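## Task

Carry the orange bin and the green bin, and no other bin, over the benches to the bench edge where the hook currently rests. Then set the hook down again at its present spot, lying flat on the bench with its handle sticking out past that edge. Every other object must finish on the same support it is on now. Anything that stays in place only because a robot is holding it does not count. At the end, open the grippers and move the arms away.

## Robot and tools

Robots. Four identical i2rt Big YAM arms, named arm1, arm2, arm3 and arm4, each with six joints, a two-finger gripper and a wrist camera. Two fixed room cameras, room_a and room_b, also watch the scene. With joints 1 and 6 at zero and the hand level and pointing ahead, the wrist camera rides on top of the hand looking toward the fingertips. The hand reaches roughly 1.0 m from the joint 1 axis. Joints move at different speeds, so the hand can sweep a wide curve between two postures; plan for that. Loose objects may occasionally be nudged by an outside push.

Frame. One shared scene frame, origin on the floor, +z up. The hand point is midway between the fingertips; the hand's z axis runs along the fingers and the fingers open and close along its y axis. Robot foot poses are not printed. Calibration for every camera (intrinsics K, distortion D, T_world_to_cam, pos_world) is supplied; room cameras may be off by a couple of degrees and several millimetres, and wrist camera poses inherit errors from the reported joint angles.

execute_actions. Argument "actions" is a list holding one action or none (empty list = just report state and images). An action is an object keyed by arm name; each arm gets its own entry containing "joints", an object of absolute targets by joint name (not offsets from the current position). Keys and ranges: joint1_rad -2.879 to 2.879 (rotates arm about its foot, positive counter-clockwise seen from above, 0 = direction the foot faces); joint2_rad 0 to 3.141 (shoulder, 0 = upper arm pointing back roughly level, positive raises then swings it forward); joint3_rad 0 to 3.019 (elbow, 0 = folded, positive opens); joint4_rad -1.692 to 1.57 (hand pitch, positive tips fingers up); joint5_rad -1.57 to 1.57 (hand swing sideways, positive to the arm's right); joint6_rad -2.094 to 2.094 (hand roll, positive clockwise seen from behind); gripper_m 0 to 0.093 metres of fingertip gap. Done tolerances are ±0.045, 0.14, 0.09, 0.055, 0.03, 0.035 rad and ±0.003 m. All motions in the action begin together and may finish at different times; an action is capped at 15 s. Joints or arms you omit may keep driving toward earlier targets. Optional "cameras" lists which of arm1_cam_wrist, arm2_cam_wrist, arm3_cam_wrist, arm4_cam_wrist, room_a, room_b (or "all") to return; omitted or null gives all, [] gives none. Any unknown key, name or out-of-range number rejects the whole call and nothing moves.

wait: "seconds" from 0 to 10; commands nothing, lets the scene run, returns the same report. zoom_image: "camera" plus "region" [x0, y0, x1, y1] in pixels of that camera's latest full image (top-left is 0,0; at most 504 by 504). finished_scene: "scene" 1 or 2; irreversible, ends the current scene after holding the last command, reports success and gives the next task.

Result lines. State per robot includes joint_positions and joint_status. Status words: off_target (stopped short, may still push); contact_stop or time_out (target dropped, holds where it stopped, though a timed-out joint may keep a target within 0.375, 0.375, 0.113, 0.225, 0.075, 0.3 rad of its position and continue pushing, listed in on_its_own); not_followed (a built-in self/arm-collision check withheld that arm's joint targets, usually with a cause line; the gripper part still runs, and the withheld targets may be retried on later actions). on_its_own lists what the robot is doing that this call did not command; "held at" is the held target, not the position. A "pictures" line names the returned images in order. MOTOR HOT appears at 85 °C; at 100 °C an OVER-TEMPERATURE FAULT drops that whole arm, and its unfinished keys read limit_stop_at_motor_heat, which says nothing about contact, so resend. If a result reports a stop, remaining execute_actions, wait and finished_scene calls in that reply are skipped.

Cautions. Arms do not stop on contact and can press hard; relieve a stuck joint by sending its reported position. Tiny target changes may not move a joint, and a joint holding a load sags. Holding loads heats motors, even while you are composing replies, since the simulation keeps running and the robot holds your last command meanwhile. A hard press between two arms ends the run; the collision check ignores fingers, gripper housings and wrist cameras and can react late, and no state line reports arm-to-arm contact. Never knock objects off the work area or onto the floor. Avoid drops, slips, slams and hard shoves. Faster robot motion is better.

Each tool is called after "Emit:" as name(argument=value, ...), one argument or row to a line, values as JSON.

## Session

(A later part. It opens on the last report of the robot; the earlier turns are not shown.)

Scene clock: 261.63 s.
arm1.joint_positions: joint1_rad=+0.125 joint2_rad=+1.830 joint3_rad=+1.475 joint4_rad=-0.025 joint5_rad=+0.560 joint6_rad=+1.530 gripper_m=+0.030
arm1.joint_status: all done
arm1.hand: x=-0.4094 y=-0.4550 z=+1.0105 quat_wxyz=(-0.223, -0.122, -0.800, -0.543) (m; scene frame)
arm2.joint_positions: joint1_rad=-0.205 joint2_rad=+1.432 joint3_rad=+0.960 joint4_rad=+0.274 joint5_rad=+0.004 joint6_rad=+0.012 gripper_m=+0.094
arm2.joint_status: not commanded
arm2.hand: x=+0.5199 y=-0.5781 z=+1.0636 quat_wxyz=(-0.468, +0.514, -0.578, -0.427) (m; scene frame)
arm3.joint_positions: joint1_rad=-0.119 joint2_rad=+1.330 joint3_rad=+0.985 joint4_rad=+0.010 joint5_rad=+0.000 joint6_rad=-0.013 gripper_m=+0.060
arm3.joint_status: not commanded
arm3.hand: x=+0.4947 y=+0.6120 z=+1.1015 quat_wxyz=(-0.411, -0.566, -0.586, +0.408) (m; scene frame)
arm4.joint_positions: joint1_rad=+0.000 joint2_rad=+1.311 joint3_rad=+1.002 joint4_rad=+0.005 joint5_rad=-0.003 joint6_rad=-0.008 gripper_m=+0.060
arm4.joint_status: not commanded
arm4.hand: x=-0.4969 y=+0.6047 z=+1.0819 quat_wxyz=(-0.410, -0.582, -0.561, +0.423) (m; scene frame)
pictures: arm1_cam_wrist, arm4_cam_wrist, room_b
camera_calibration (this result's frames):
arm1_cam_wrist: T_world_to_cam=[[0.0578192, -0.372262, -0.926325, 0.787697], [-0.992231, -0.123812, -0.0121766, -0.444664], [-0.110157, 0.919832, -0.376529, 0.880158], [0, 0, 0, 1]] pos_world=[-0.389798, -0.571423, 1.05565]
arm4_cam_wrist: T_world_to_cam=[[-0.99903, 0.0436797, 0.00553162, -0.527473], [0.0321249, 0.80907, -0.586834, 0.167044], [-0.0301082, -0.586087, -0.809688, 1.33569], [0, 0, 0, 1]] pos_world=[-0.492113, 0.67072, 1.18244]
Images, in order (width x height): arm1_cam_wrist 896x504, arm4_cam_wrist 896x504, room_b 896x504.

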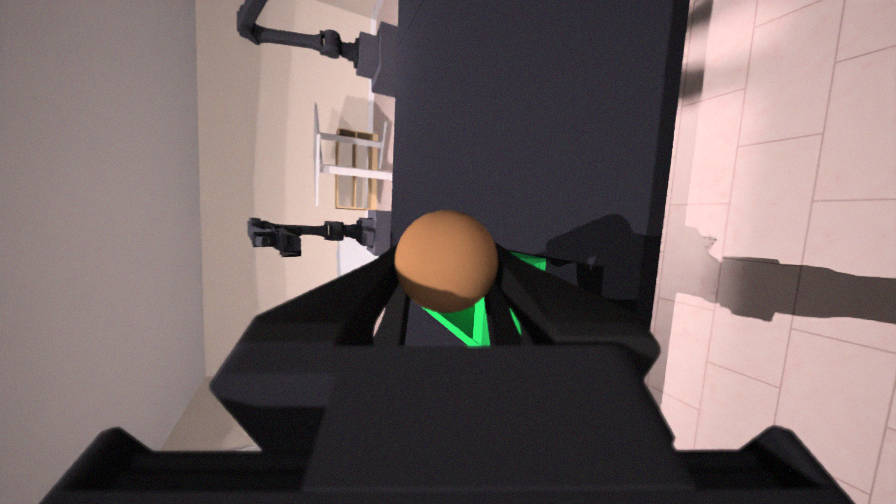

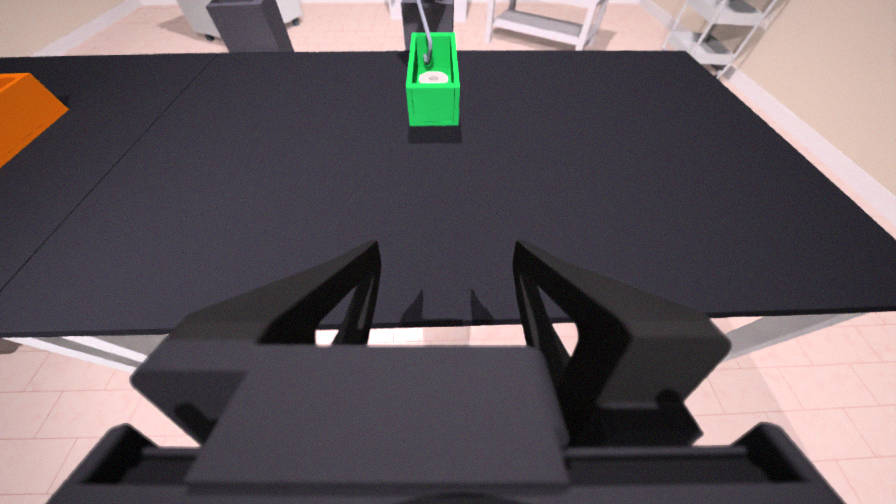

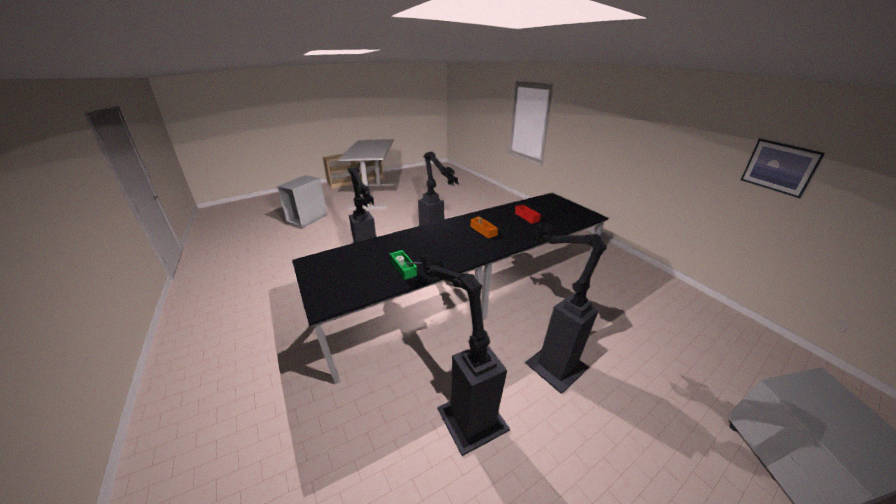

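Emit:
execute_actions(
  actions=[
    {"arm1":{"joints":{"joint2_rad":1.53,"joint3_rad":1.175}}},
  ],
  cameras=["arm1_cam_wrist","arm4_cam_wrist","room_b"],
)

Scene clock: 277.83 s.
arm1.joint_positions: joint1_rad=+0.125 joint2_rad=+1.552 joint3_rad=+1.166 joint4_rad=-0.028 joint5_rad=+0.558 joint6_rad=+1.533 gripper_m=+0.030
arm1.joint_status: all done
arm1.hand: x=-0.4043 y=-0.5639 z=+1.0224 quat_wxyz=(-0.224, -0.119, -0.809, -0.530) (m; scene frame)
arm2.joint_positions: joint1_rad=-0.205 joint2_rad=+1.432 joint3_rad=+0.960 joint4_rad=+0.274 joint5_rad=+0.004 joint6_rad=+0.012 gripper_m=+0.094
arm2.joint_status: not commanded
arm2.hand: x=+0.5199 y=-0.5781 z=+1.0636 quat_wxyz=(-0.468, +0.514, -0.578, -0.427) (m; scene frame)
arm3.joint_positions: joint1_rad=-0.119 joint2_rad=+1.330 joint3_rad=+0.985 joint4_rad=+0.010 joint5_rad=+0.000 joint6_rad=-0.013 gripper_m=+0.060
arm3.joint_status: not commanded
arm3.hand: x=+0.4947 y=+0.6120 z=+1.1015 quat_wxyz=(-0.411, -0.566, -0.586, +0.408) (m; scene frame)
arm4.joint_positions: joint1_rad=+0.000 joint2_rad=+1.311 joint3_rad=+1.002 joint4_rad=+0.005 joint5_rad=-0.003 joint6_rad=-0.008 gripper_m=+0.060
arm4.joint_status: not commanded
arm4.hand: x=-0.4969 y=+0.6047 z=+1.0819 quat_wxyz=(-0.410, -0.582, -0.561, +0.423) (m; scene frame)
pictures: arm1_cam_wrist, arm4_cam_wrist, room_b
camera_calibration (this result's frames):
arm1_cam_wrist: T_world_to_cam=[[0.0574671, -0.402728, -0.913514, 0.727519], [-0.992082, -0.12539, -0.0071306, -0.458961], [-0.111674, 0.90669, -0.406745, 1.00832], [0, 0, 0, 1]] pos_world=[-0.384532, -0.678792, 1.07146]
arm4_cam_wrist: T_world_to_cam=[[-0.99903, 0.0436797, 0.00553162, -0.527473], [0.0321249, 0.80907, -0.586834, 0.167044], [-0.0301082, -0.586087, -0.809688, 1.33569], [0, 0, 0, 1]] pos_world=[-0.492113, 0.67072, 1.18244]
Images, in order (width x height): arm1_cam_wrist 896x504, arm4_cam_wrist 896x504, room_b 896x504.

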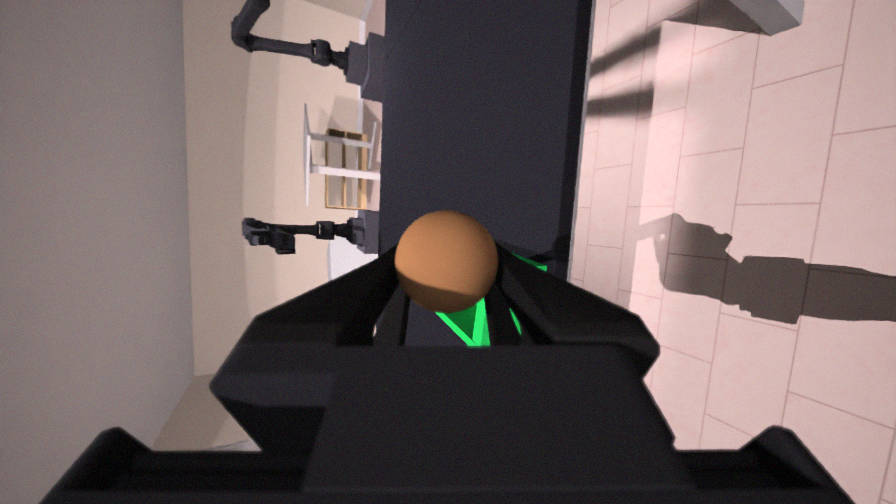

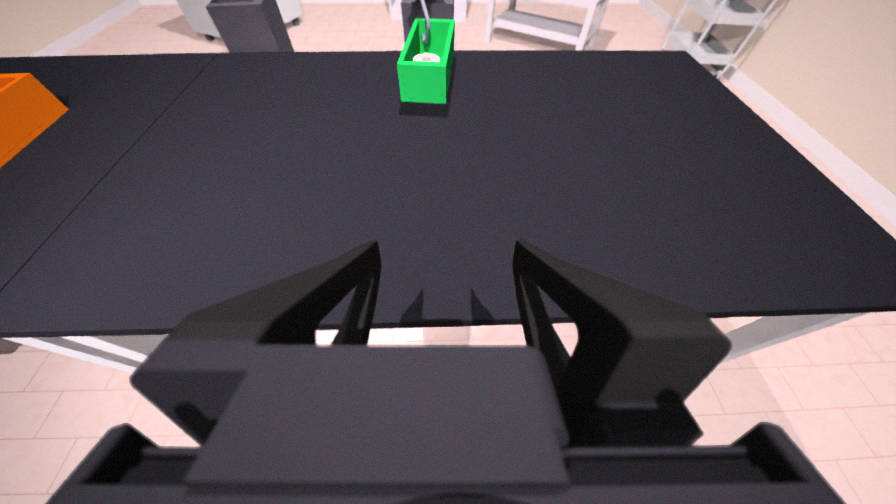

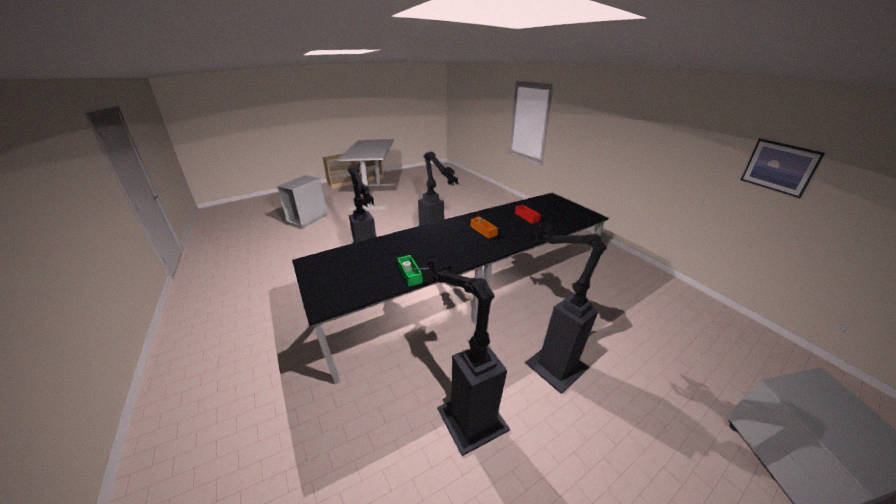

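Emit:
zoom_image(
  camera="room_b",
  region=[380, 245, 450, 300],
)

Emit:
zoom_image(
  camera="arm1_cam_wrist",
  region=[500, 210, 600, 300],
)

Region (380, 245, 450, 300) of room_b's 896x504 image, scaled by 7.200, with more detail than that image has; it fills the top 396 rows of this view, and the rest is white.

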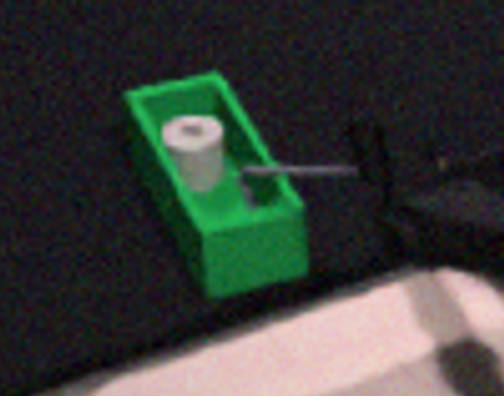

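Region (500, 210, 600, 300) of arm1_cam_wrist's 896x504 image, scaled by 5.040, with more detail than that image has; it fills the top 454 rows of this view, and the rest is white.

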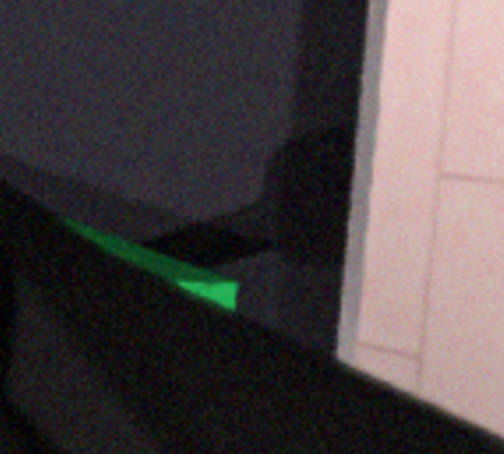

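Emit:
execute_actions(
  actions=[
    {"arm1":{"joints":{"joint3_rad":1.50,"joint4_rad":0.16}}},
  ],
  cameras=["room_b"],
)

Emit:
execute_actions(
  actions=[
    {"arm1":{"joints":{"joint1_rad":-0.576,"joint2_rad":2.21,"joint3_rad":2.14,"joint4_rad":0.2,"joint5_rad":-0.239,"joint6_rad":0.0}}},
  ],
  cameras=["arm1_cam_wrist","arm2_cam_wrist","room_b"],
)

Scene clock: 312.40 s.
arm1.joint_positions: joint1_rad=+0.125 joint2_rad=+1.545 joint3_rad=+1.443 joint4_rad=+0.127 joint5_rad=+0.558 joint6_rad=+1.524 gripper_m=+0.030
arm1.joint_status: all done
arm1.hand: x=-0.4048 y=-0.5235 z=+1.2224 quat_wxyz=(-0.188, -0.169, -0.677, -0.691) (m; scene frame)
arm2.joint_positions: joint1_rad=-0.205 joint2_rad=+1.432 joint3_rad=+0.960 joint4_rad=+0.274 joint5_rad=+0.004 joint6_rad=+0.012 gripper_m=+0.094
arm2.joint_status: not commanded
arm2.hand: x=+0.5199 y=-0.5781 z=+1.0636 quat_wxyz=(-0.468, +0.514, -0.578, -0.427) (m; scene frame)
arm3.joint_positions: joint1_rad=-0.119 joint2_rad=+1.330 joint3_rad=+0.985 joint4_rad=+0.010 joint5_rad=+0.000 joint6_rad=-0.013 gripper_m=+0.060
arm3.joint_status: not commanded
arm3.hand: x=+0.4947 y=+0.6120 z=+1.1015 quat_wxyz=(-0.411, -0.566, -0.586, +0.408) (m; scene frame)
arm4.joint_positions: joint1_rad=+0.000 joint2_rad=+1.311 joint3_rad=+1.002 joint4_rad=+0.005 joint5_rad=-0.003 joint6_rad=-0.008 gripper_m=+0.060
arm4.joint_status: not commanded
arm4.hand: x=-0.4969 y=+0.6047 z=+1.0819 quat_wxyz=(-0.410, -0.582, -0.561, +0.423) (m; scene frame)
pictures: room_b
Images, in order (width x height): room_b 896x504.

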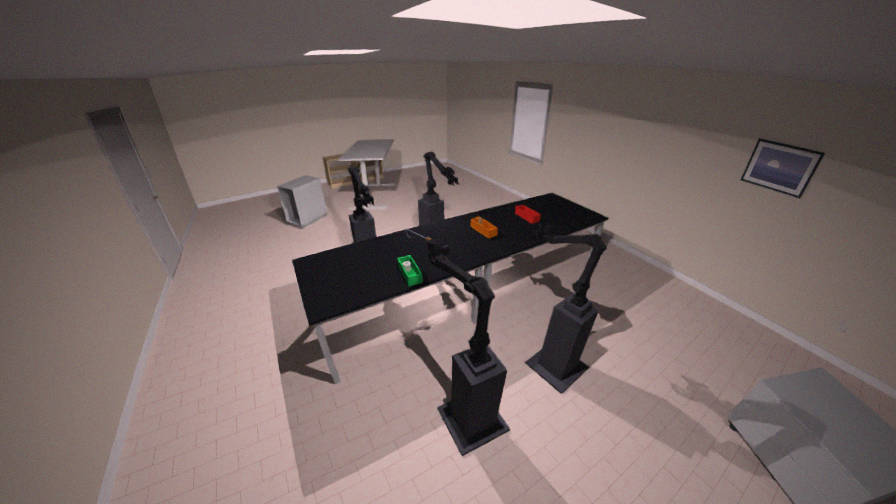

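Scene clock: 314.67 s.
arm1.joint_positions: joint1_rad=-0.575 joint2_rad=+2.259 joint3_rad=+2.056 joint4_rad=+0.167 joint5_rad=-0.240 joint6_rad=+0.009 gripper_m=+0.031
arm1.joint_status: all done
arm1.hand: x=+0.0672 y=-0.4417 z=+1.0360 quat_wxyz=(-0.577, +0.385, -0.606, -0.389) (m; scene frame)
arm2.joint_positions: joint1_rad=-0.205 joint2_rad=+1.432 joint3_rad=+0.960 joint4_rad=+0.274 joint5_rad=+0.004 joint6_rad=+0.012 gripper_m=+0.094
arm2.joint_status: not commanded
arm2.hand: x=+0.5199 y=-0.5781 z=+1.0636 quat_wxyz=(-0.468, +0.514, -0.578, -0.427) (m; scene frame)
arm3.joint_positions: joint1_rad=-0.119 joint2_rad=+1.330 joint3_rad=+0.985 joint4_rad=+0.010 joint5_rad=+0.000 joint6_rad=-0.013 gripper_m=+0.060
arm3.joint_status: not commanded
arm3.hand: x=+0.4947 y=+0.6120 z=+1.1015 quat_wxyz=(-0.411, -0.566, -0.586, +0.408) (m; scene frame)
arm4.joint_positions: joint1_rad=+0.000 joint2_rad=+1.311 joint3_rad=+1.002 joint4_rad=+0.005 joint5_rad=-0.003 joint6_rad=-0.008 gripper_m=+0.060
arm4.joint_status: not commanded
arm4.hand: x=-0.4969 y=+0.6047 z=+1.0819 quat_wxyz=(-0.410, -0.582, -0.561, +0.423) (m; scene frame)
pictures: arm1_cam_wrist, arm2_cam_wrist, room_b
camera_calibration (this result's frames):
arm1_cam_wrist: T_world_to_cam=[[0.921275, -0.388291, -0.0219737, -0.213254], [-0.25198, -0.552912, -0.794226, 0.601066], [0.296241, 0.737237, -0.607225, 1.06114], [0, 0, 0, 1]] pos_world=[0.0335689, -0.532778, 1.11705]
arm2_cam_wrist: T_world_to_cam=[[0.995384, -0.0956987, -0.00722296, -0.565651], [-0.0756264, -0.735816, -0.672945, 0.335788], [0.0590852, 0.670385, -0.739657, 1.27146], [0, 0, 0, 1]] pos_world=[0.513309, -0.659425, 1.16233]
Images, in order (width x height): arm1_cam_wrist 896x504, arm2_cam_wrist 896x504, room_b 896x504.

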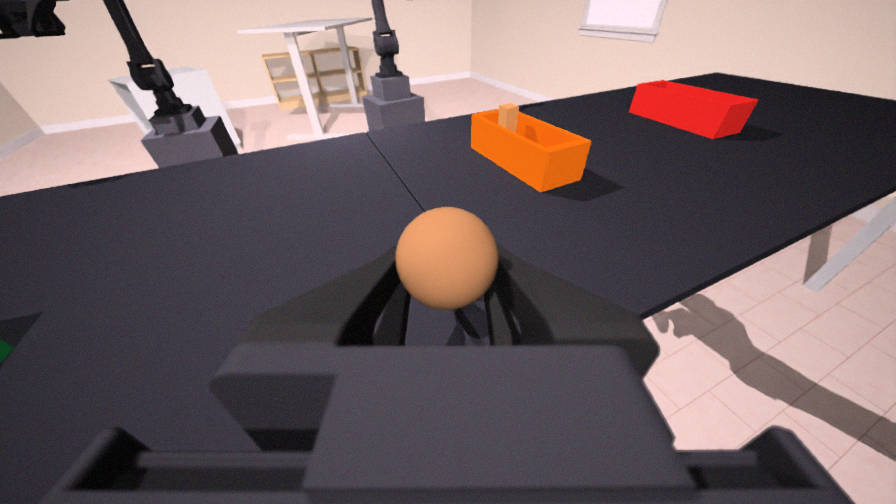

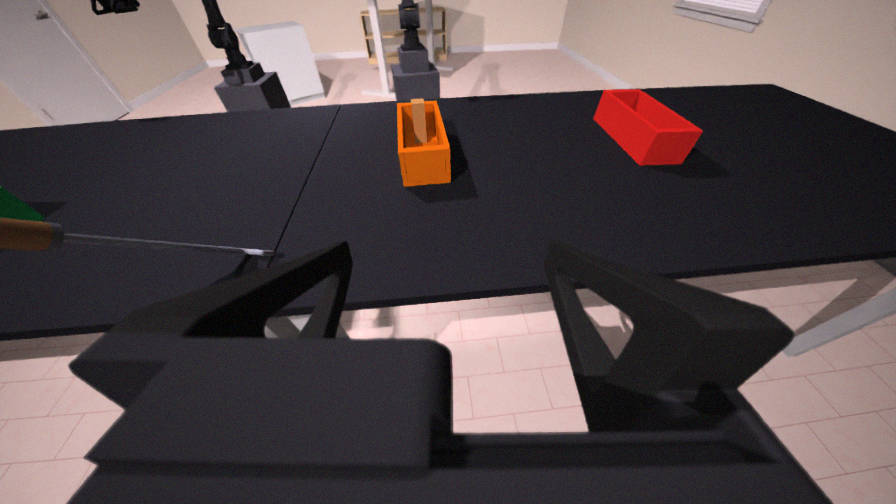

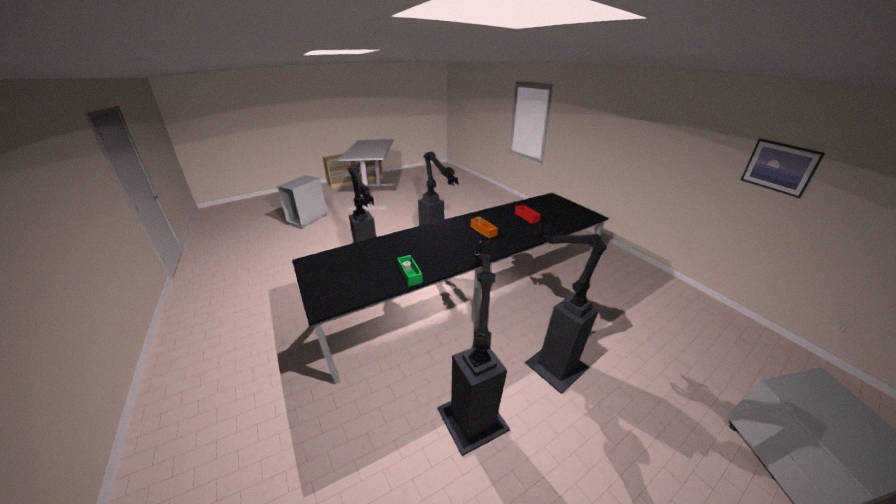

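Emit:
execute_actions(
  actions=[
    {"arm1":{"joints":{"joint4_rad":0.9}},"arm2":{"joints":{"joint1_rad":0.05,"joint2_rad":2.0,"joint3_rad":1.62,"joint4_rad":0.6,"joint5_rad":0.6}}},
  ],
  cameras=[],
)

Emit:
execute_actions(
  actions=[
    {"arm1":{"joints":{"joint2_rad":2.53,"joint3_rad":1.97,"joint4_rad":0.66}},"arm2":{"joints":{"joint2_rad":2.42,"joint3_rad":2.02,"joint4_rad":0.75,"joint5_rad":1.071}}},
  ],
  cameras=["arm1_cam_wrist","arm3_cam_wrist","room_b"],
)

Scene clock: 338.80 s.
arm1.joint_positions: joint1_rad=-0.575 joint2_rad=+2.259 joint3_rad=+2.056 joint4_rad=+0.854 joint5_rad=-0.240 joint6_rad=+0.009 gripper_m=+0.031
arm1.joint_status: all done
arm1.hand: x=+0.0386 y=-0.4820 z=+1.1906 quat_wxyz=(-0.772, +0.285, -0.350, -0.448) (m; scene frame)
arm2.joint_positions: joint1_rad=+0.051 joint2_rad=+1.983 joint3_rad=+1.569 joint4_rad=+0.578 joint5_rad=+0.596 joint6_rad=+0.011 gripper_m=+0.094
arm2.joint_status: all done
arm2.hand: x=+0.4292 y=-0.3885 z=+1.1021 quat_wxyz=(-0.615, +0.321, -0.575, -0.434) (m; scene frame)
arm3.joint_positions: joint1_rad=-0.119 joint2_rad=+1.330 joint3_rad=+0.985 joint4_rad=+0.010 joint5_rad=+0.000 joint6_rad=-0.013 gripper_m=+0.060
arm3.joint_status: not commanded
arm3.hand: x=+0.4947 y=+0.6120 z=+1.1015 quat_wxyz=(-0.411, -0.566, -0.586, +0.408) (m; scene frame)
arm4.joint_positions: joint1_rad=+0.000 joint2_rad=+1.311 joint3_rad=+1.002 joint4_rad=+0.005 joint5_rad=-0.003 joint6_rad=-0.008 gripper_m=+0.060
arm4.joint_status: not commanded
arm4.hand: x=-0.4969 y=+0.6047 z=+1.0819 quat_wxyz=(-0.410, -0.582, -0.561, +0.423) (m; scene frame)
pictures: none
No camera images: the call's "cameras" was empty. Leave "cameras" out to get every camera's image.

Scene clock: 340.20 s.
arm1.joint_positions: joint1_rad=-0.576 joint2_rad=+2.556 joint3_rad=+1.953 joint4_rad=+0.660 joint5_rad=-0.237 joint6_rad=-0.005 gripper_m=+0.031
arm1.joint_status: all done
arm1.hand: x=+0.0665 y=-0.4399 z=+0.8226 quat_wxyz=(-0.612, +0.377, -0.572, -0.395) (m; scene frame)
arm2.joint_positions: joint1_rad=+0.051 joint2_rad=+2.426 joint3_rad=+1.970 joint4_rad=+0.733 joint5_rad=+1.067 joint6_rad=+0.010 gripper_m=+0.094
arm2.joint_status: all done
arm2.hand: x=+0.4750 y=-0.3335 z=+0.9725 quat_wxyz=(-0.677, +0.127, -0.648, -0.326) (m; scene frame)
arm3.joint_positions: joint1_rad=-0.119 joint2_rad=+1.330 joint3_rad=+0.985 joint4_rad=+0.010 joint5_rad=+0.000 joint6_rad=-0.013 gripper_m=+0.060
arm3.joint_status: not commanded
arm3.hand: x=+0.4947 y=+0.6120 z=+1.1015 quat_wxyz=(-0.411, -0.566, -0.586, +0.408) (m; scene frame)
arm4.joint_positions: joint1_rad=+0.000 joint2_rad=+1.311 joint3_rad=+1.002 joint4_rad=+0.005 joint5_rad=-0.003 joint6_rad=-0.008 gripper_m=+0.060
arm4.joint_status: not commanded
arm4.hand: x=-0.4969 y=+0.6047 z=+1.0819 quat_wxyz=(-0.410, -0.582, -0.561, +0.423) (m; scene frame)
pictures: arm1_cam_wrist, arm3_cam_wrist, room_b
camera_calibration (this result's frames):
arm1_cam_wrist: T_world_to_cam=[[0.91997, -0.391683, 0.0154552, -0.248822], [-0.196735, -0.495467, -0.846055, 0.496656], [0.339043, 0.775305, -0.532872, 0.883136], [0, 0, 0, 1]] pos_world=[0.0271972, -0.536082, 0.894643]
arm3_cam_wrist: T_world_to_cam=[[-0.99913, -0.0412344, 0.00627034, 0.514159], [-0.0369855, 0.806431, -0.59017, 0.176077], [0.0192787, -0.589889, -0.807255, 1.36259], [0, 0, 0, 1]] pos_world=[0.493955, 0.682983, 1.20065]
Images, in order (width x height): arm1_cam_wrist 896x504, arm3_cam_wrist 896x504, room_b 896x504.

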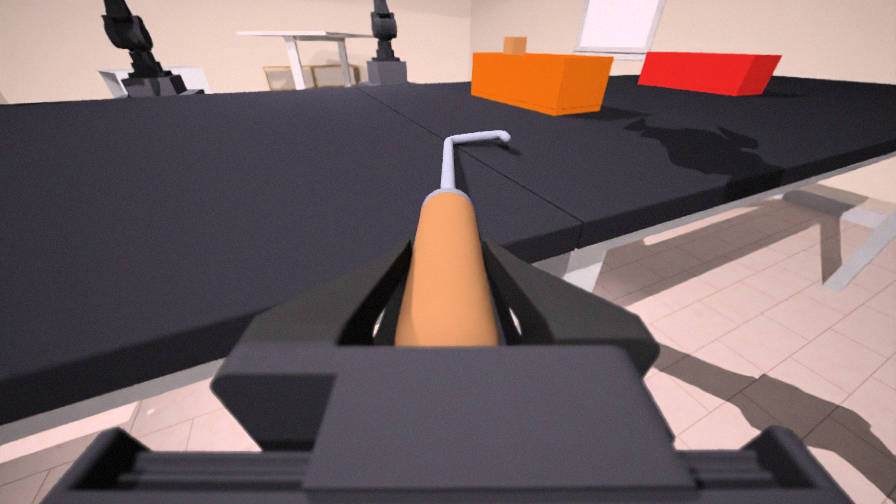

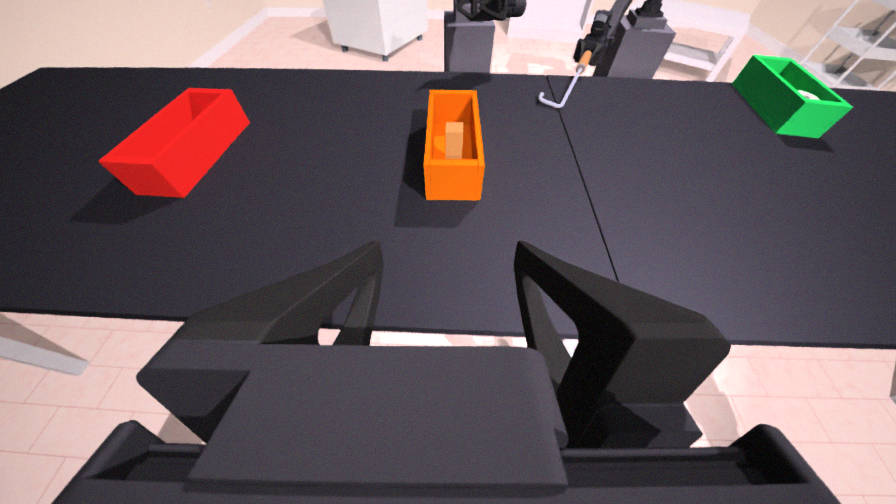

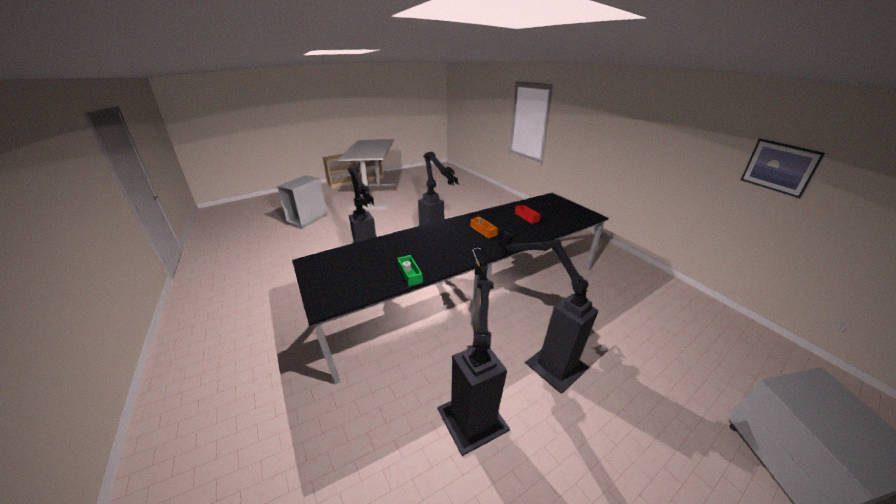

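Emit:
execute_actions(
  actions=[
    {"arm1":{"joints":{"joint2_rad":2.59,"joint4_rad":0.64,"gripper_m":0.093}}},
  ],
  cameras=["arm1_cam_wrist"],
)

Scene clock: 346.60 s.
arm1.joint_positions: joint1_rad=-0.576 joint2_rad=+2.556 joint3_rad=+1.953 joint4_rad=+0.650 joint5_rad=-0.237 joint6_rad=-0.005 gripper_m=+0.093
arm1.joint_status: all done
arm1.hand: x=+0.0665 y=-0.4398 z=+0.8195 quat_wxyz=(-0.608, +0.378, -0.576, -0.394) (m; scene frame)
arm2.joint_positions: joint1_rad=+0.051 joint2_rad=+2.426 joint3_rad=+1.970 joint4_rad=+0.733 joint5_rad=+1.067 joint6_rad=+0.010 gripper_m=+0.094
arm2.joint_status: not commanded
arm2.hand: x=+0.4750 y=-0.3335 z=+0.9725 quat_wxyz=(-0.677, +0.127, -0.648, -0.326) (m; scene frame)
arm3.joint_positions: joint1_rad=-0.119 joint2_rad=+1.330 joint3_rad=+0.985 joint4_rad=+0.010 joint5_rad=+0.000 joint6_rad=-0.013 gripper_m=+0.060
arm3.joint_status: not commanded
arm3.hand: x=+0.4947 y=+0.6120 z=+1.1015 quat_wxyz=(-0.411, -0.566, -0.586, +0.408) (m; scene frame)
arm4.joint_positions: joint1_rad=+0.000 joint2_rad=+1.311 joint3_rad=+1.002 joint4_rad=+0.005 joint5_rad=-0.003 joint6_rad=-0.008 gripper_m=+0.060
arm4.joint_status: not commanded
arm4.hand: x=-0.4969 y=+0.6047 z=+1.0819 quat_wxyz=(-0.410, -0.582, -0.561, +0.423) (m; scene frame)
pictures: arm1_cam_wrist
camera_calibration (this result's frames):
arm1_cam_wrist: T_world_to_cam=[[0.92012, -0.391438, 0.012435, -0.246191], [-0.202425, -0.502524, -0.840532, 0.48685], [0.335265, 0.770873, -0.541619, 0.886884], [0, 0, 0, 1]] pos_world=[0.0277342, -0.53539, 0.892628]
Images, in order (width x height): arm1_cam_wrist 896x504.

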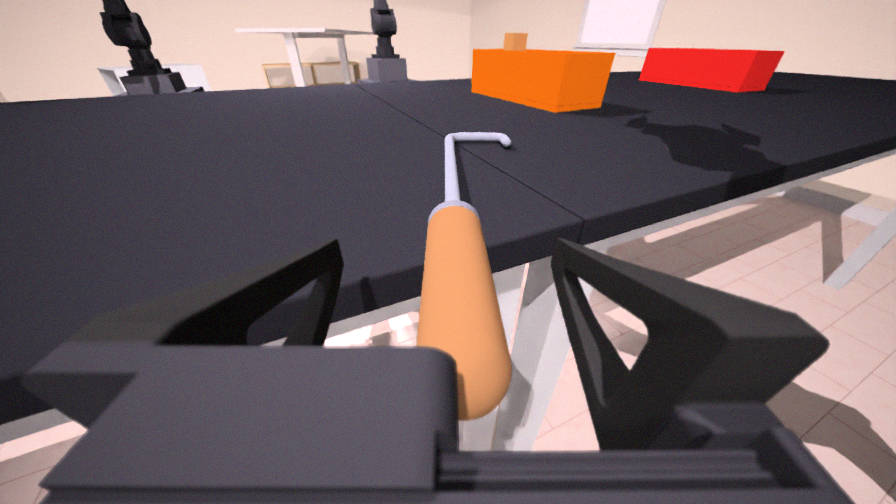

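Emit:
execute_actions(
  actions=[
    {"arm1":{"joints":{"joint2_rad":2.25,"joint3_rad":1.72}}},
  ],
  cameras=[],
)

Emit:
execute_actions(
  actions=[
    {"arm1":{"joints":{"joint1_rad":0.2,"joint2_rad":1.4,"joint3_rad":0.9,"joint4_rad":0.3,"joint5_rad":0.0}},"arm2":{"joints":{"joint1_rad":0.552,"joint2_rad":2.53}}},
  ],
  cameras=["arm2_cam_wrist","arm3_cam_wrist","room_b"],
)

Scene clock: 361.60 s.
arm1.joint_positions: joint1_rad=-0.576 joint2_rad=+2.216 joint3_rad=+1.725 joint4_rad=+0.646 joint5_rad=-0.237 joint6_rad=-0.005 gripper_m=+0.093
arm1.joint_status: all done
arm1.hand: x=+0.0367 y=-0.4821 z=+0.9908 quat_wxyz=(-0.642, +0.364, -0.539, -0.405) (m; scene frame)
arm2.joint_positions: joint1_rad=+0.051 joint2_rad=+2.426 joint3_rad=+1.970 joint4_rad=+0.733 joint5_rad=+1.067 joint6_rad=+0.010 gripper_m=+0.094
arm2.joint_status: not commanded
arm2.hand: x=+0.4750 y=-0.3335 z=+0.9725 quat_wxyz=(-0.677, +0.127, -0.648, -0.326) (m; scene frame)
arm3.joint_positions: joint1_rad=-0.119 joint2_rad=+1.330 joint3_rad=+0.985 joint4_rad=+0.010 joint5_rad=+0.000 joint6_rad=-0.013 gripper_m=+0.060
arm3.joint_status: not commanded
arm3.hand: x=+0.4947 y=+0.6120 z=+1.1015 quat_wxyz=(-0.411, -0.566, -0.586, +0.408) (m; scene frame)
arm4.joint_positions: joint1_rad=+0.000 joint2_rad=+1.311 joint3_rad=+1.002 joint4_rad=+0.005 joint5_rad=-0.003 joint6_rad=-0.008 gripper_m=+0.060
arm4.joint_status: not commanded
arm4.hand: x=-0.4969 y=+0.6047 z=+1.0819 quat_wxyz=(-0.410, -0.582, -0.561, +0.423) (m; scene frame)
pictures: none
No camera images: the call's "cameras" was empty. Leave "cameras" out to get every camera's image.

Scene clock: 363.63 s.
arm1.joint_positions: joint1_rad=+0.207 joint2_rad=+1.386 joint3_rad=+0.906 joint4_rad=+0.311 joint5_rad=-0.003 joint6_rad=-0.004 gripper_m=+0.093
arm1.joint_status: all done
arm1.hand: x=-0.5427 y=-0.6103 z=+1.0428 quat_wxyz=(-0.426, +0.572, -0.502, -0.489) (m; scene frame)
arm2.joint_positions: joint1_rad=+0.556 joint2_rad=+2.504 joint3_rad=+1.979 joint4_rad=+0.733 joint5_rad=+1.069 joint6_rad=+0.010 gripper_m=+0.094
arm2.joint_status: all done
arm2.hand: x=+0.0541 y=-0.4285 z=+0.9138 quat_wxyz=(-0.579, +0.310, -0.596, -0.462) (m; scene frame)
arm3.joint_positions: joint1_rad=-0.119 joint2_rad=+1.330 joint3_rad=+0.985 joint4_rad=+0.010 joint5_rad=+0.000 joint6_rad=-0.013 gripper_m=+0.060
arm3.joint_status: not commanded
arm3.hand: x=+0.4947 y=+0.6120 z=+1.1015 quat_wxyz=(-0.411, -0.566, -0.586, +0.408) (m; scene frame)
arm4.joint_positions: joint1_rad=+0.000 joint2_rad=+1.311 joint3_rad=+1.002 joint4_rad=+0.005 joint5_rad=-0.003 joint6_rad=-0.008 gripper_m=+0.060
arm4.joint_status: not commanded
arm4.hand: x=-0.4969 y=+0.6047 z=+1.0819 quat_wxyz=(-0.410, -0.582, -0.561, +0.423) (m; scene frame)
pictures: arm2_cam_wrist, arm3_cam_wrist, room_b
camera_calibration (this result's frames):
arm2_cam_wrist: T_world_to_cam=[[0.909279, -0.373609, -0.183379, -0.0422071], [-0.33923, -0.410058, -0.846626, 0.622336], [0.241111, 0.832027, -0.499596, 0.927881], [0, 0, 0, 1]] pos_world=[0.0257708, -0.532597, 0.982712]
arm3_cam_wrist: T_world_to_cam=[[-0.99913, -0.0412344, 0.00627034, 0.514159], [-0.0369855, 0.806431, -0.59017, 0.176077], [0.0192787, -0.589889, -0.807255, 1.36259], [0, 0, 0, 1]] pos_world=[0.493955, 0.682983, 1.20065]
Images, in order (width x height): arm2_cam_wrist 896x504, arm3_cam_wrist 896x504, room_b 896x504.

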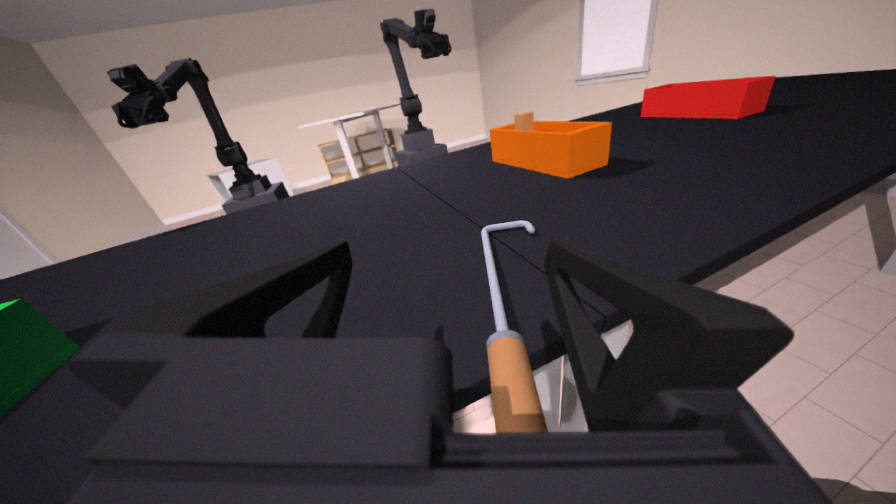

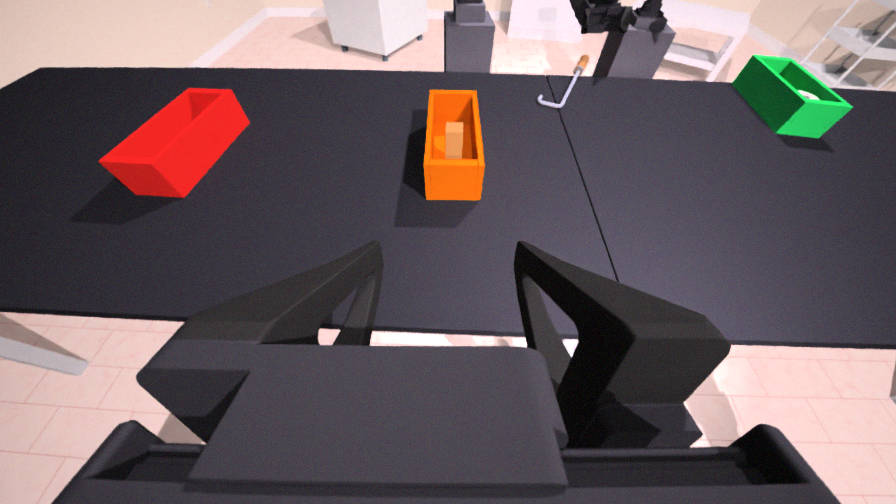

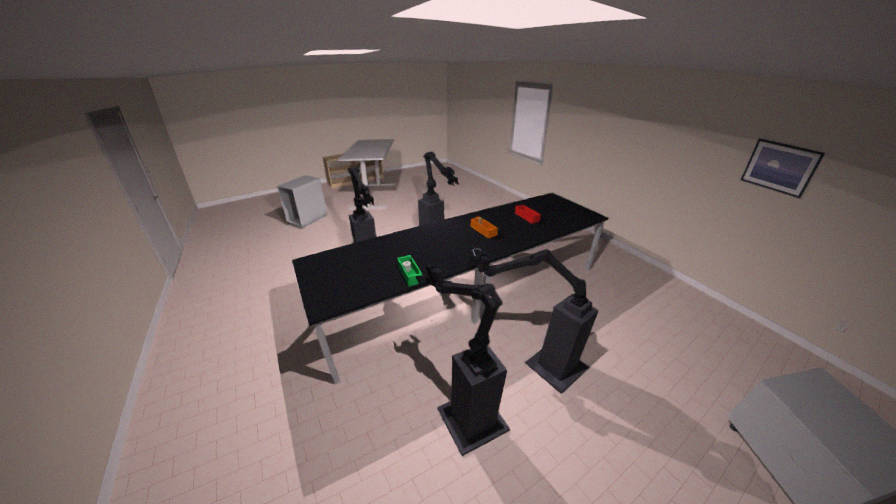

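Emit:
execute_actions(
  actions=[
    {"arm2":{"joints":{"joint1_rad":0.522,"joint2_rad":2.63,"joint3_rad":1.92,"joint5_rad":1.055}}},
  ],
  cameras=["arm2_cam_wrist","arm3_cam_wrist"],
)

Scene clock: 386.20 s.
arm1.joint_positions: joint1_rad=+0.207 joint2_rad=+1.386 joint3_rad=+0.906 joint4_rad=+0.311 joint5_rad=-0.003 joint6_rad=-0.004 gripper_m=+0.093
arm1.joint_status: not commanded
arm1.hand: x=-0.5427 y=-0.6103 z=+1.0428 quat_wxyz=(-0.426, +0.572, -0.502, -0.489) (m; scene frame)
arm2.joint_positions: joint1_rad=+0.523 joint2_rad=+2.601 joint3_rad=+1.921 joint4_rad=+0.738 joint5_rad=+1.058 joint6_rad=+0.008 gripper_m=+0.094
arm2.joint_status: all done
arm2.hand: x=+0.0868 y=-0.4273 z=+0.8079 quat_wxyz=(-0.592, +0.358, -0.599, -0.405) (m; scene frame)
arm3.joint_positions: joint1_rad=-0.119 joint2_rad=+1.330 joint3_rad=+0.985 joint4_rad=+0.010 joint5_rad=+0.000 joint6_rad=-0.013 gripper_m=+0.060
arm3.joint_status: not commanded
arm3.hand: x=+0.4947 y=+0.6120 z=+1.1015 quat_wxyz=(-0.411, -0.566, -0.586, +0.408) (m; scene frame)
arm4.joint_positions: joint1_rad=+0.000 joint2_rad=+1.311 joint3_rad=+1.002 joint4_rad=+0.005 joint5_rad=-0.003 joint6_rad=-0.008 gripper_m=+0.060
arm4.joint_status: not commanded
arm4.hand: x=-0.4969 y=+0.6047 z=+1.0819 quat_wxyz=(-0.410, -0.582, -0.561, +0.423) (m; scene frame)
pictures: arm2_cam_wrist, arm3_cam_wrist
camera_calibration (this result's frames):
arm2_cam_wrist: T_world_to_cam=[[0.911459, -0.408041, -0.0523874, -0.211651], [-0.272271, -0.502858, -0.820367, 0.477592], [0.3084, 0.761995, -0.569433, 0.886788], [0, 0, 0, 1]] pos_world=[0.0494604, -0.521929, 0.885679]
arm3_cam_wrist: T_world_to_cam=[[-0.99913, -0.0412344, 0.00627034, 0.514159], [-0.0369855, 0.806431, -0.59017, 0.176077], [0.0192787, -0.589889, -0.807255, 1.36259], [0, 0, 0, 1]] pos_world=[0.493955, 0.682983, 1.20065]
Images, in order (width x height): arm2_cam_wrist 896x504, arm3_cam_wrist 896x504.

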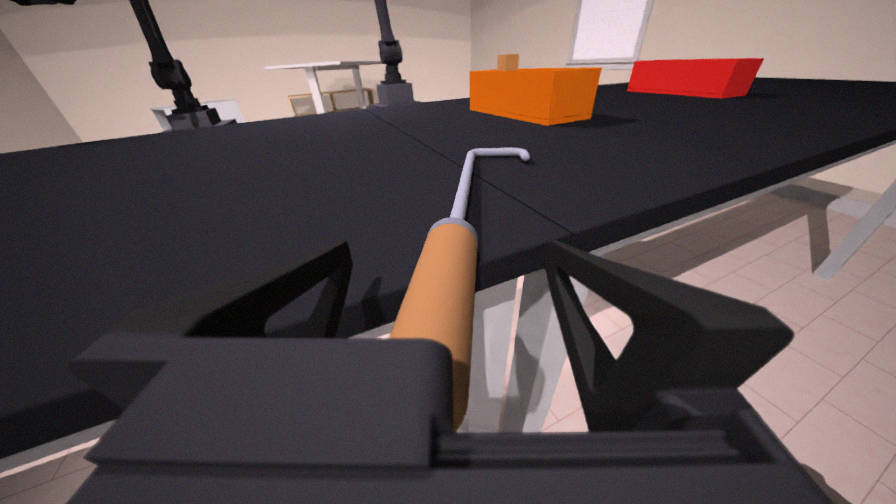

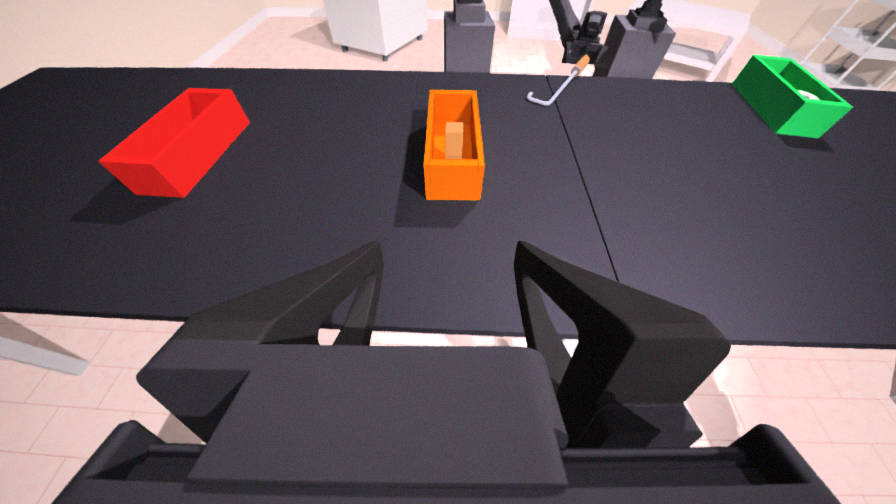

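Emit:
execute_actions(
  actions=[
    {"arm2":{"joints":{"joint2_rad":2.66,"gripper_m":0.06}}},
  ],
  cameras=["arm2_cam_wrist"],
)

Scene clock: 397.70 s.
arm1.joint_positions: joint1_rad=+0.207 joint2_rad=+1.386 joint3_rad=+0.906 joint4_rad=+0.311 joint5_rad=-0.003 joint6_rad=-0.004 gripper_m=+0.093
arm1.joint_status: not commanded
arm1.hand: x=-0.5427 y=-0.6103 z=+1.0428 quat_wxyz=(-0.426, +0.572, -0.502, -0.489) (m; scene frame)
arm2.joint_positions: joint1_rad=+0.523 joint2_rad=+2.614 joint3_rad=+1.921 joint4_rad=+0.738 joint5_rad=+1.058 joint6_rad=+0.008 gripper_m=+0.060
arm2.joint_status: all done
arm2.hand: x=+0.0876 y=-0.4283 z=+0.7973 quat_wxyz=(-0.592, +0.362, -0.598, -0.400) (m; scene frame)
arm3.joint_positions: joint1_rad=-0.119 joint2_rad=+1.330 joint3_rad=+0.985 joint4_rad=+0.010 joint5_rad=+0.000 joint6_rad=-0.013 gripper_m=+0.060
arm3.joint_status: not commanded
arm3.hand: x=+0.4947 y=+0.6120 z=+1.1015 quat_wxyz=(-0.411, -0.566, -0.586, +0.408) (m; scene frame)
arm4.joint_positions: joint1_rad=+0.000 joint2_rad=+1.311 joint3_rad=+1.002 joint4_rad=+0.005 joint5_rad=-0.003 joint6_rad=-0.008 gripper_m=+0.060
arm4.joint_status: not commanded
arm4.hand: x=-0.4969 y=+0.6047 z=+1.0819 quat_wxyz=(-0.410, -0.582, -0.561, +0.423) (m; scene frame)
pictures: arm2_cam_wrist
camera_calibration (this result's frames):
arm2_cam_wrist: T_world_to_cam=[[0.911828, -0.408504, -0.0411613, -0.222481], [-0.266024, -0.511466, -0.817089, 0.461751], [0.312732, 0.755994, -0.575041, 0.882871], [0, 0, 0, 1]] pos_world=[0.0495992, -0.522161, 0.875821]
Images, in order (width x height): arm2_cam_wrist 896x504.

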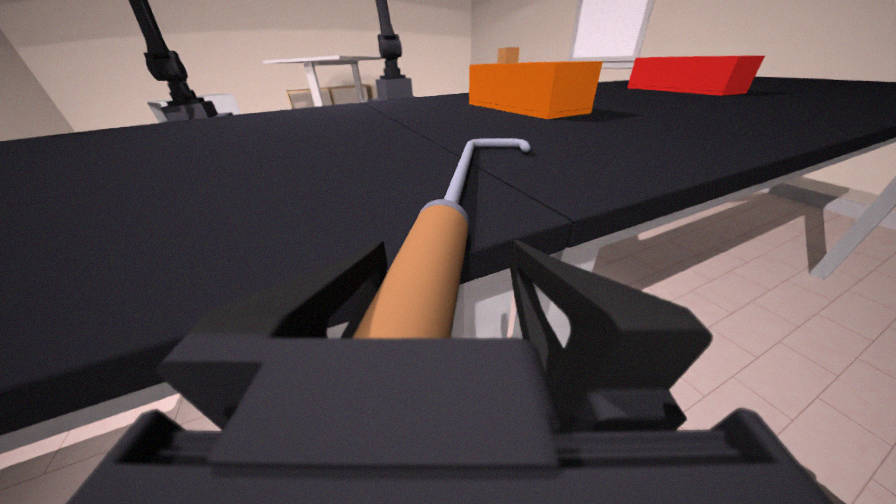

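Emit:
execute_actions(
  actions=[
    {"arm2":{"joints":{"gripper_m":0.0}}},
  ],
  cameras=["arm2_cam_wrist","arm3_cam_wrist"],
)

Scene clock: 401.43 s.
arm1.joint_positions: joint1_rad=+0.207 joint2_rad=+1.386 joint3_rad=+0.906 joint4_rad=+0.311 joint5_rad=-0.003 joint6_rad=-0.004 gripper_m=+0.093
arm1.joint_status: not commanded
arm1.hand: x=-0.5427 y=-0.6103 z=+1.0428 quat_wxyz=(-0.426, +0.572, -0.502, -0.489) (m; scene frame)
arm2.joint_positions: joint1_rad=+0.521 joint2_rad=+2.614 joint3_rad=+1.920 joint4_rad=+0.738 joint5_rad=+1.055 joint6_rad=+0.007 gripper_m=+0.030
arm2.joint_status: gripper_m off_target (ended at +0.030, target +0.000)
arm2.hand: x=+0.0884 y=-0.4277 z=+0.7970 quat_wxyz=(-0.592, +0.363, -0.598, -0.400) (m; scene frame)
arm3.joint_positions: joint1_rad=-0.119 joint2_rad=+1.330 joint3_rad=+0.985 joint4_rad=+0.010 joint5_rad=+0.000 joint6_rad=-0.013 gripper_m=+0.060
arm3.joint_status: not commanded
arm3.hand: x=+0.4947 y=+0.6120 z=+1.1015 quat_wxyz=(-0.411, -0.566, -0.586, +0.408) (m; scene frame)
arm4.joint_positions: joint1_rad=+0.000 joint2_rad=+1.311 joint3_rad=+1.002 joint4_rad=+0.005 joint5_rad=-0.003 joint6_rad=-0.008 gripper_m=+0.060
arm4.joint_status: not commanded
arm4.hand: x=-0.4969 y=+0.6047 z=+1.0819 quat_wxyz=(-0.410, -0.582, -0.561, +0.423) (m; scene frame)
pictures: arm2_cam_wrist, arm3_cam_wrist
camera_calibration (this result's frames):
arm2_cam_wrist: T_world_to_cam=[[0.912494, -0.407163, -0.0396724, -0.223633], [-0.264229, -0.512562, -0.816984, 0.461309], [0.312311, 0.755976, -0.575294, 0.882187], [0, 0, 0, 1]] pos_world=[0.0504385, -0.521517, 0.875526]
arm3_cam_wrist: T_world_to_cam=[[-0.99913, -0.0412344, 0.00627034, 0.514159], [-0.0369855, 0.806431, -0.59017, 0.176077], [0.0192787, -0.589889, -0.807255, 1.36259], [0, 0, 0, 1]] pos_world=[0.493955, 0.682983, 1.20065]
Images, in order (width x height): arm2_cam_wrist 896x504, arm3_cam_wrist 896x504.

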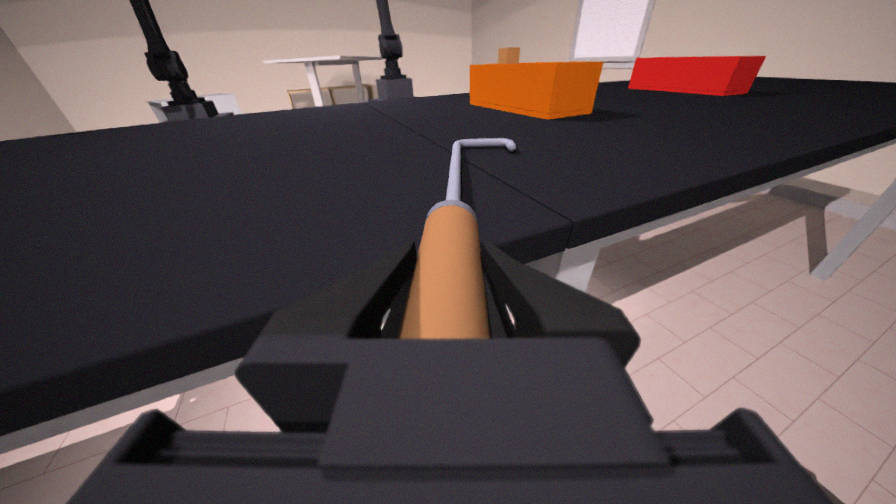

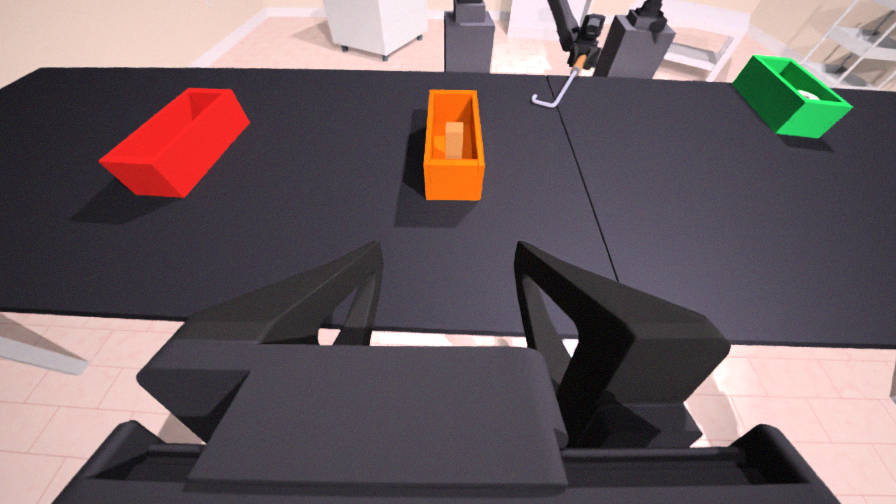

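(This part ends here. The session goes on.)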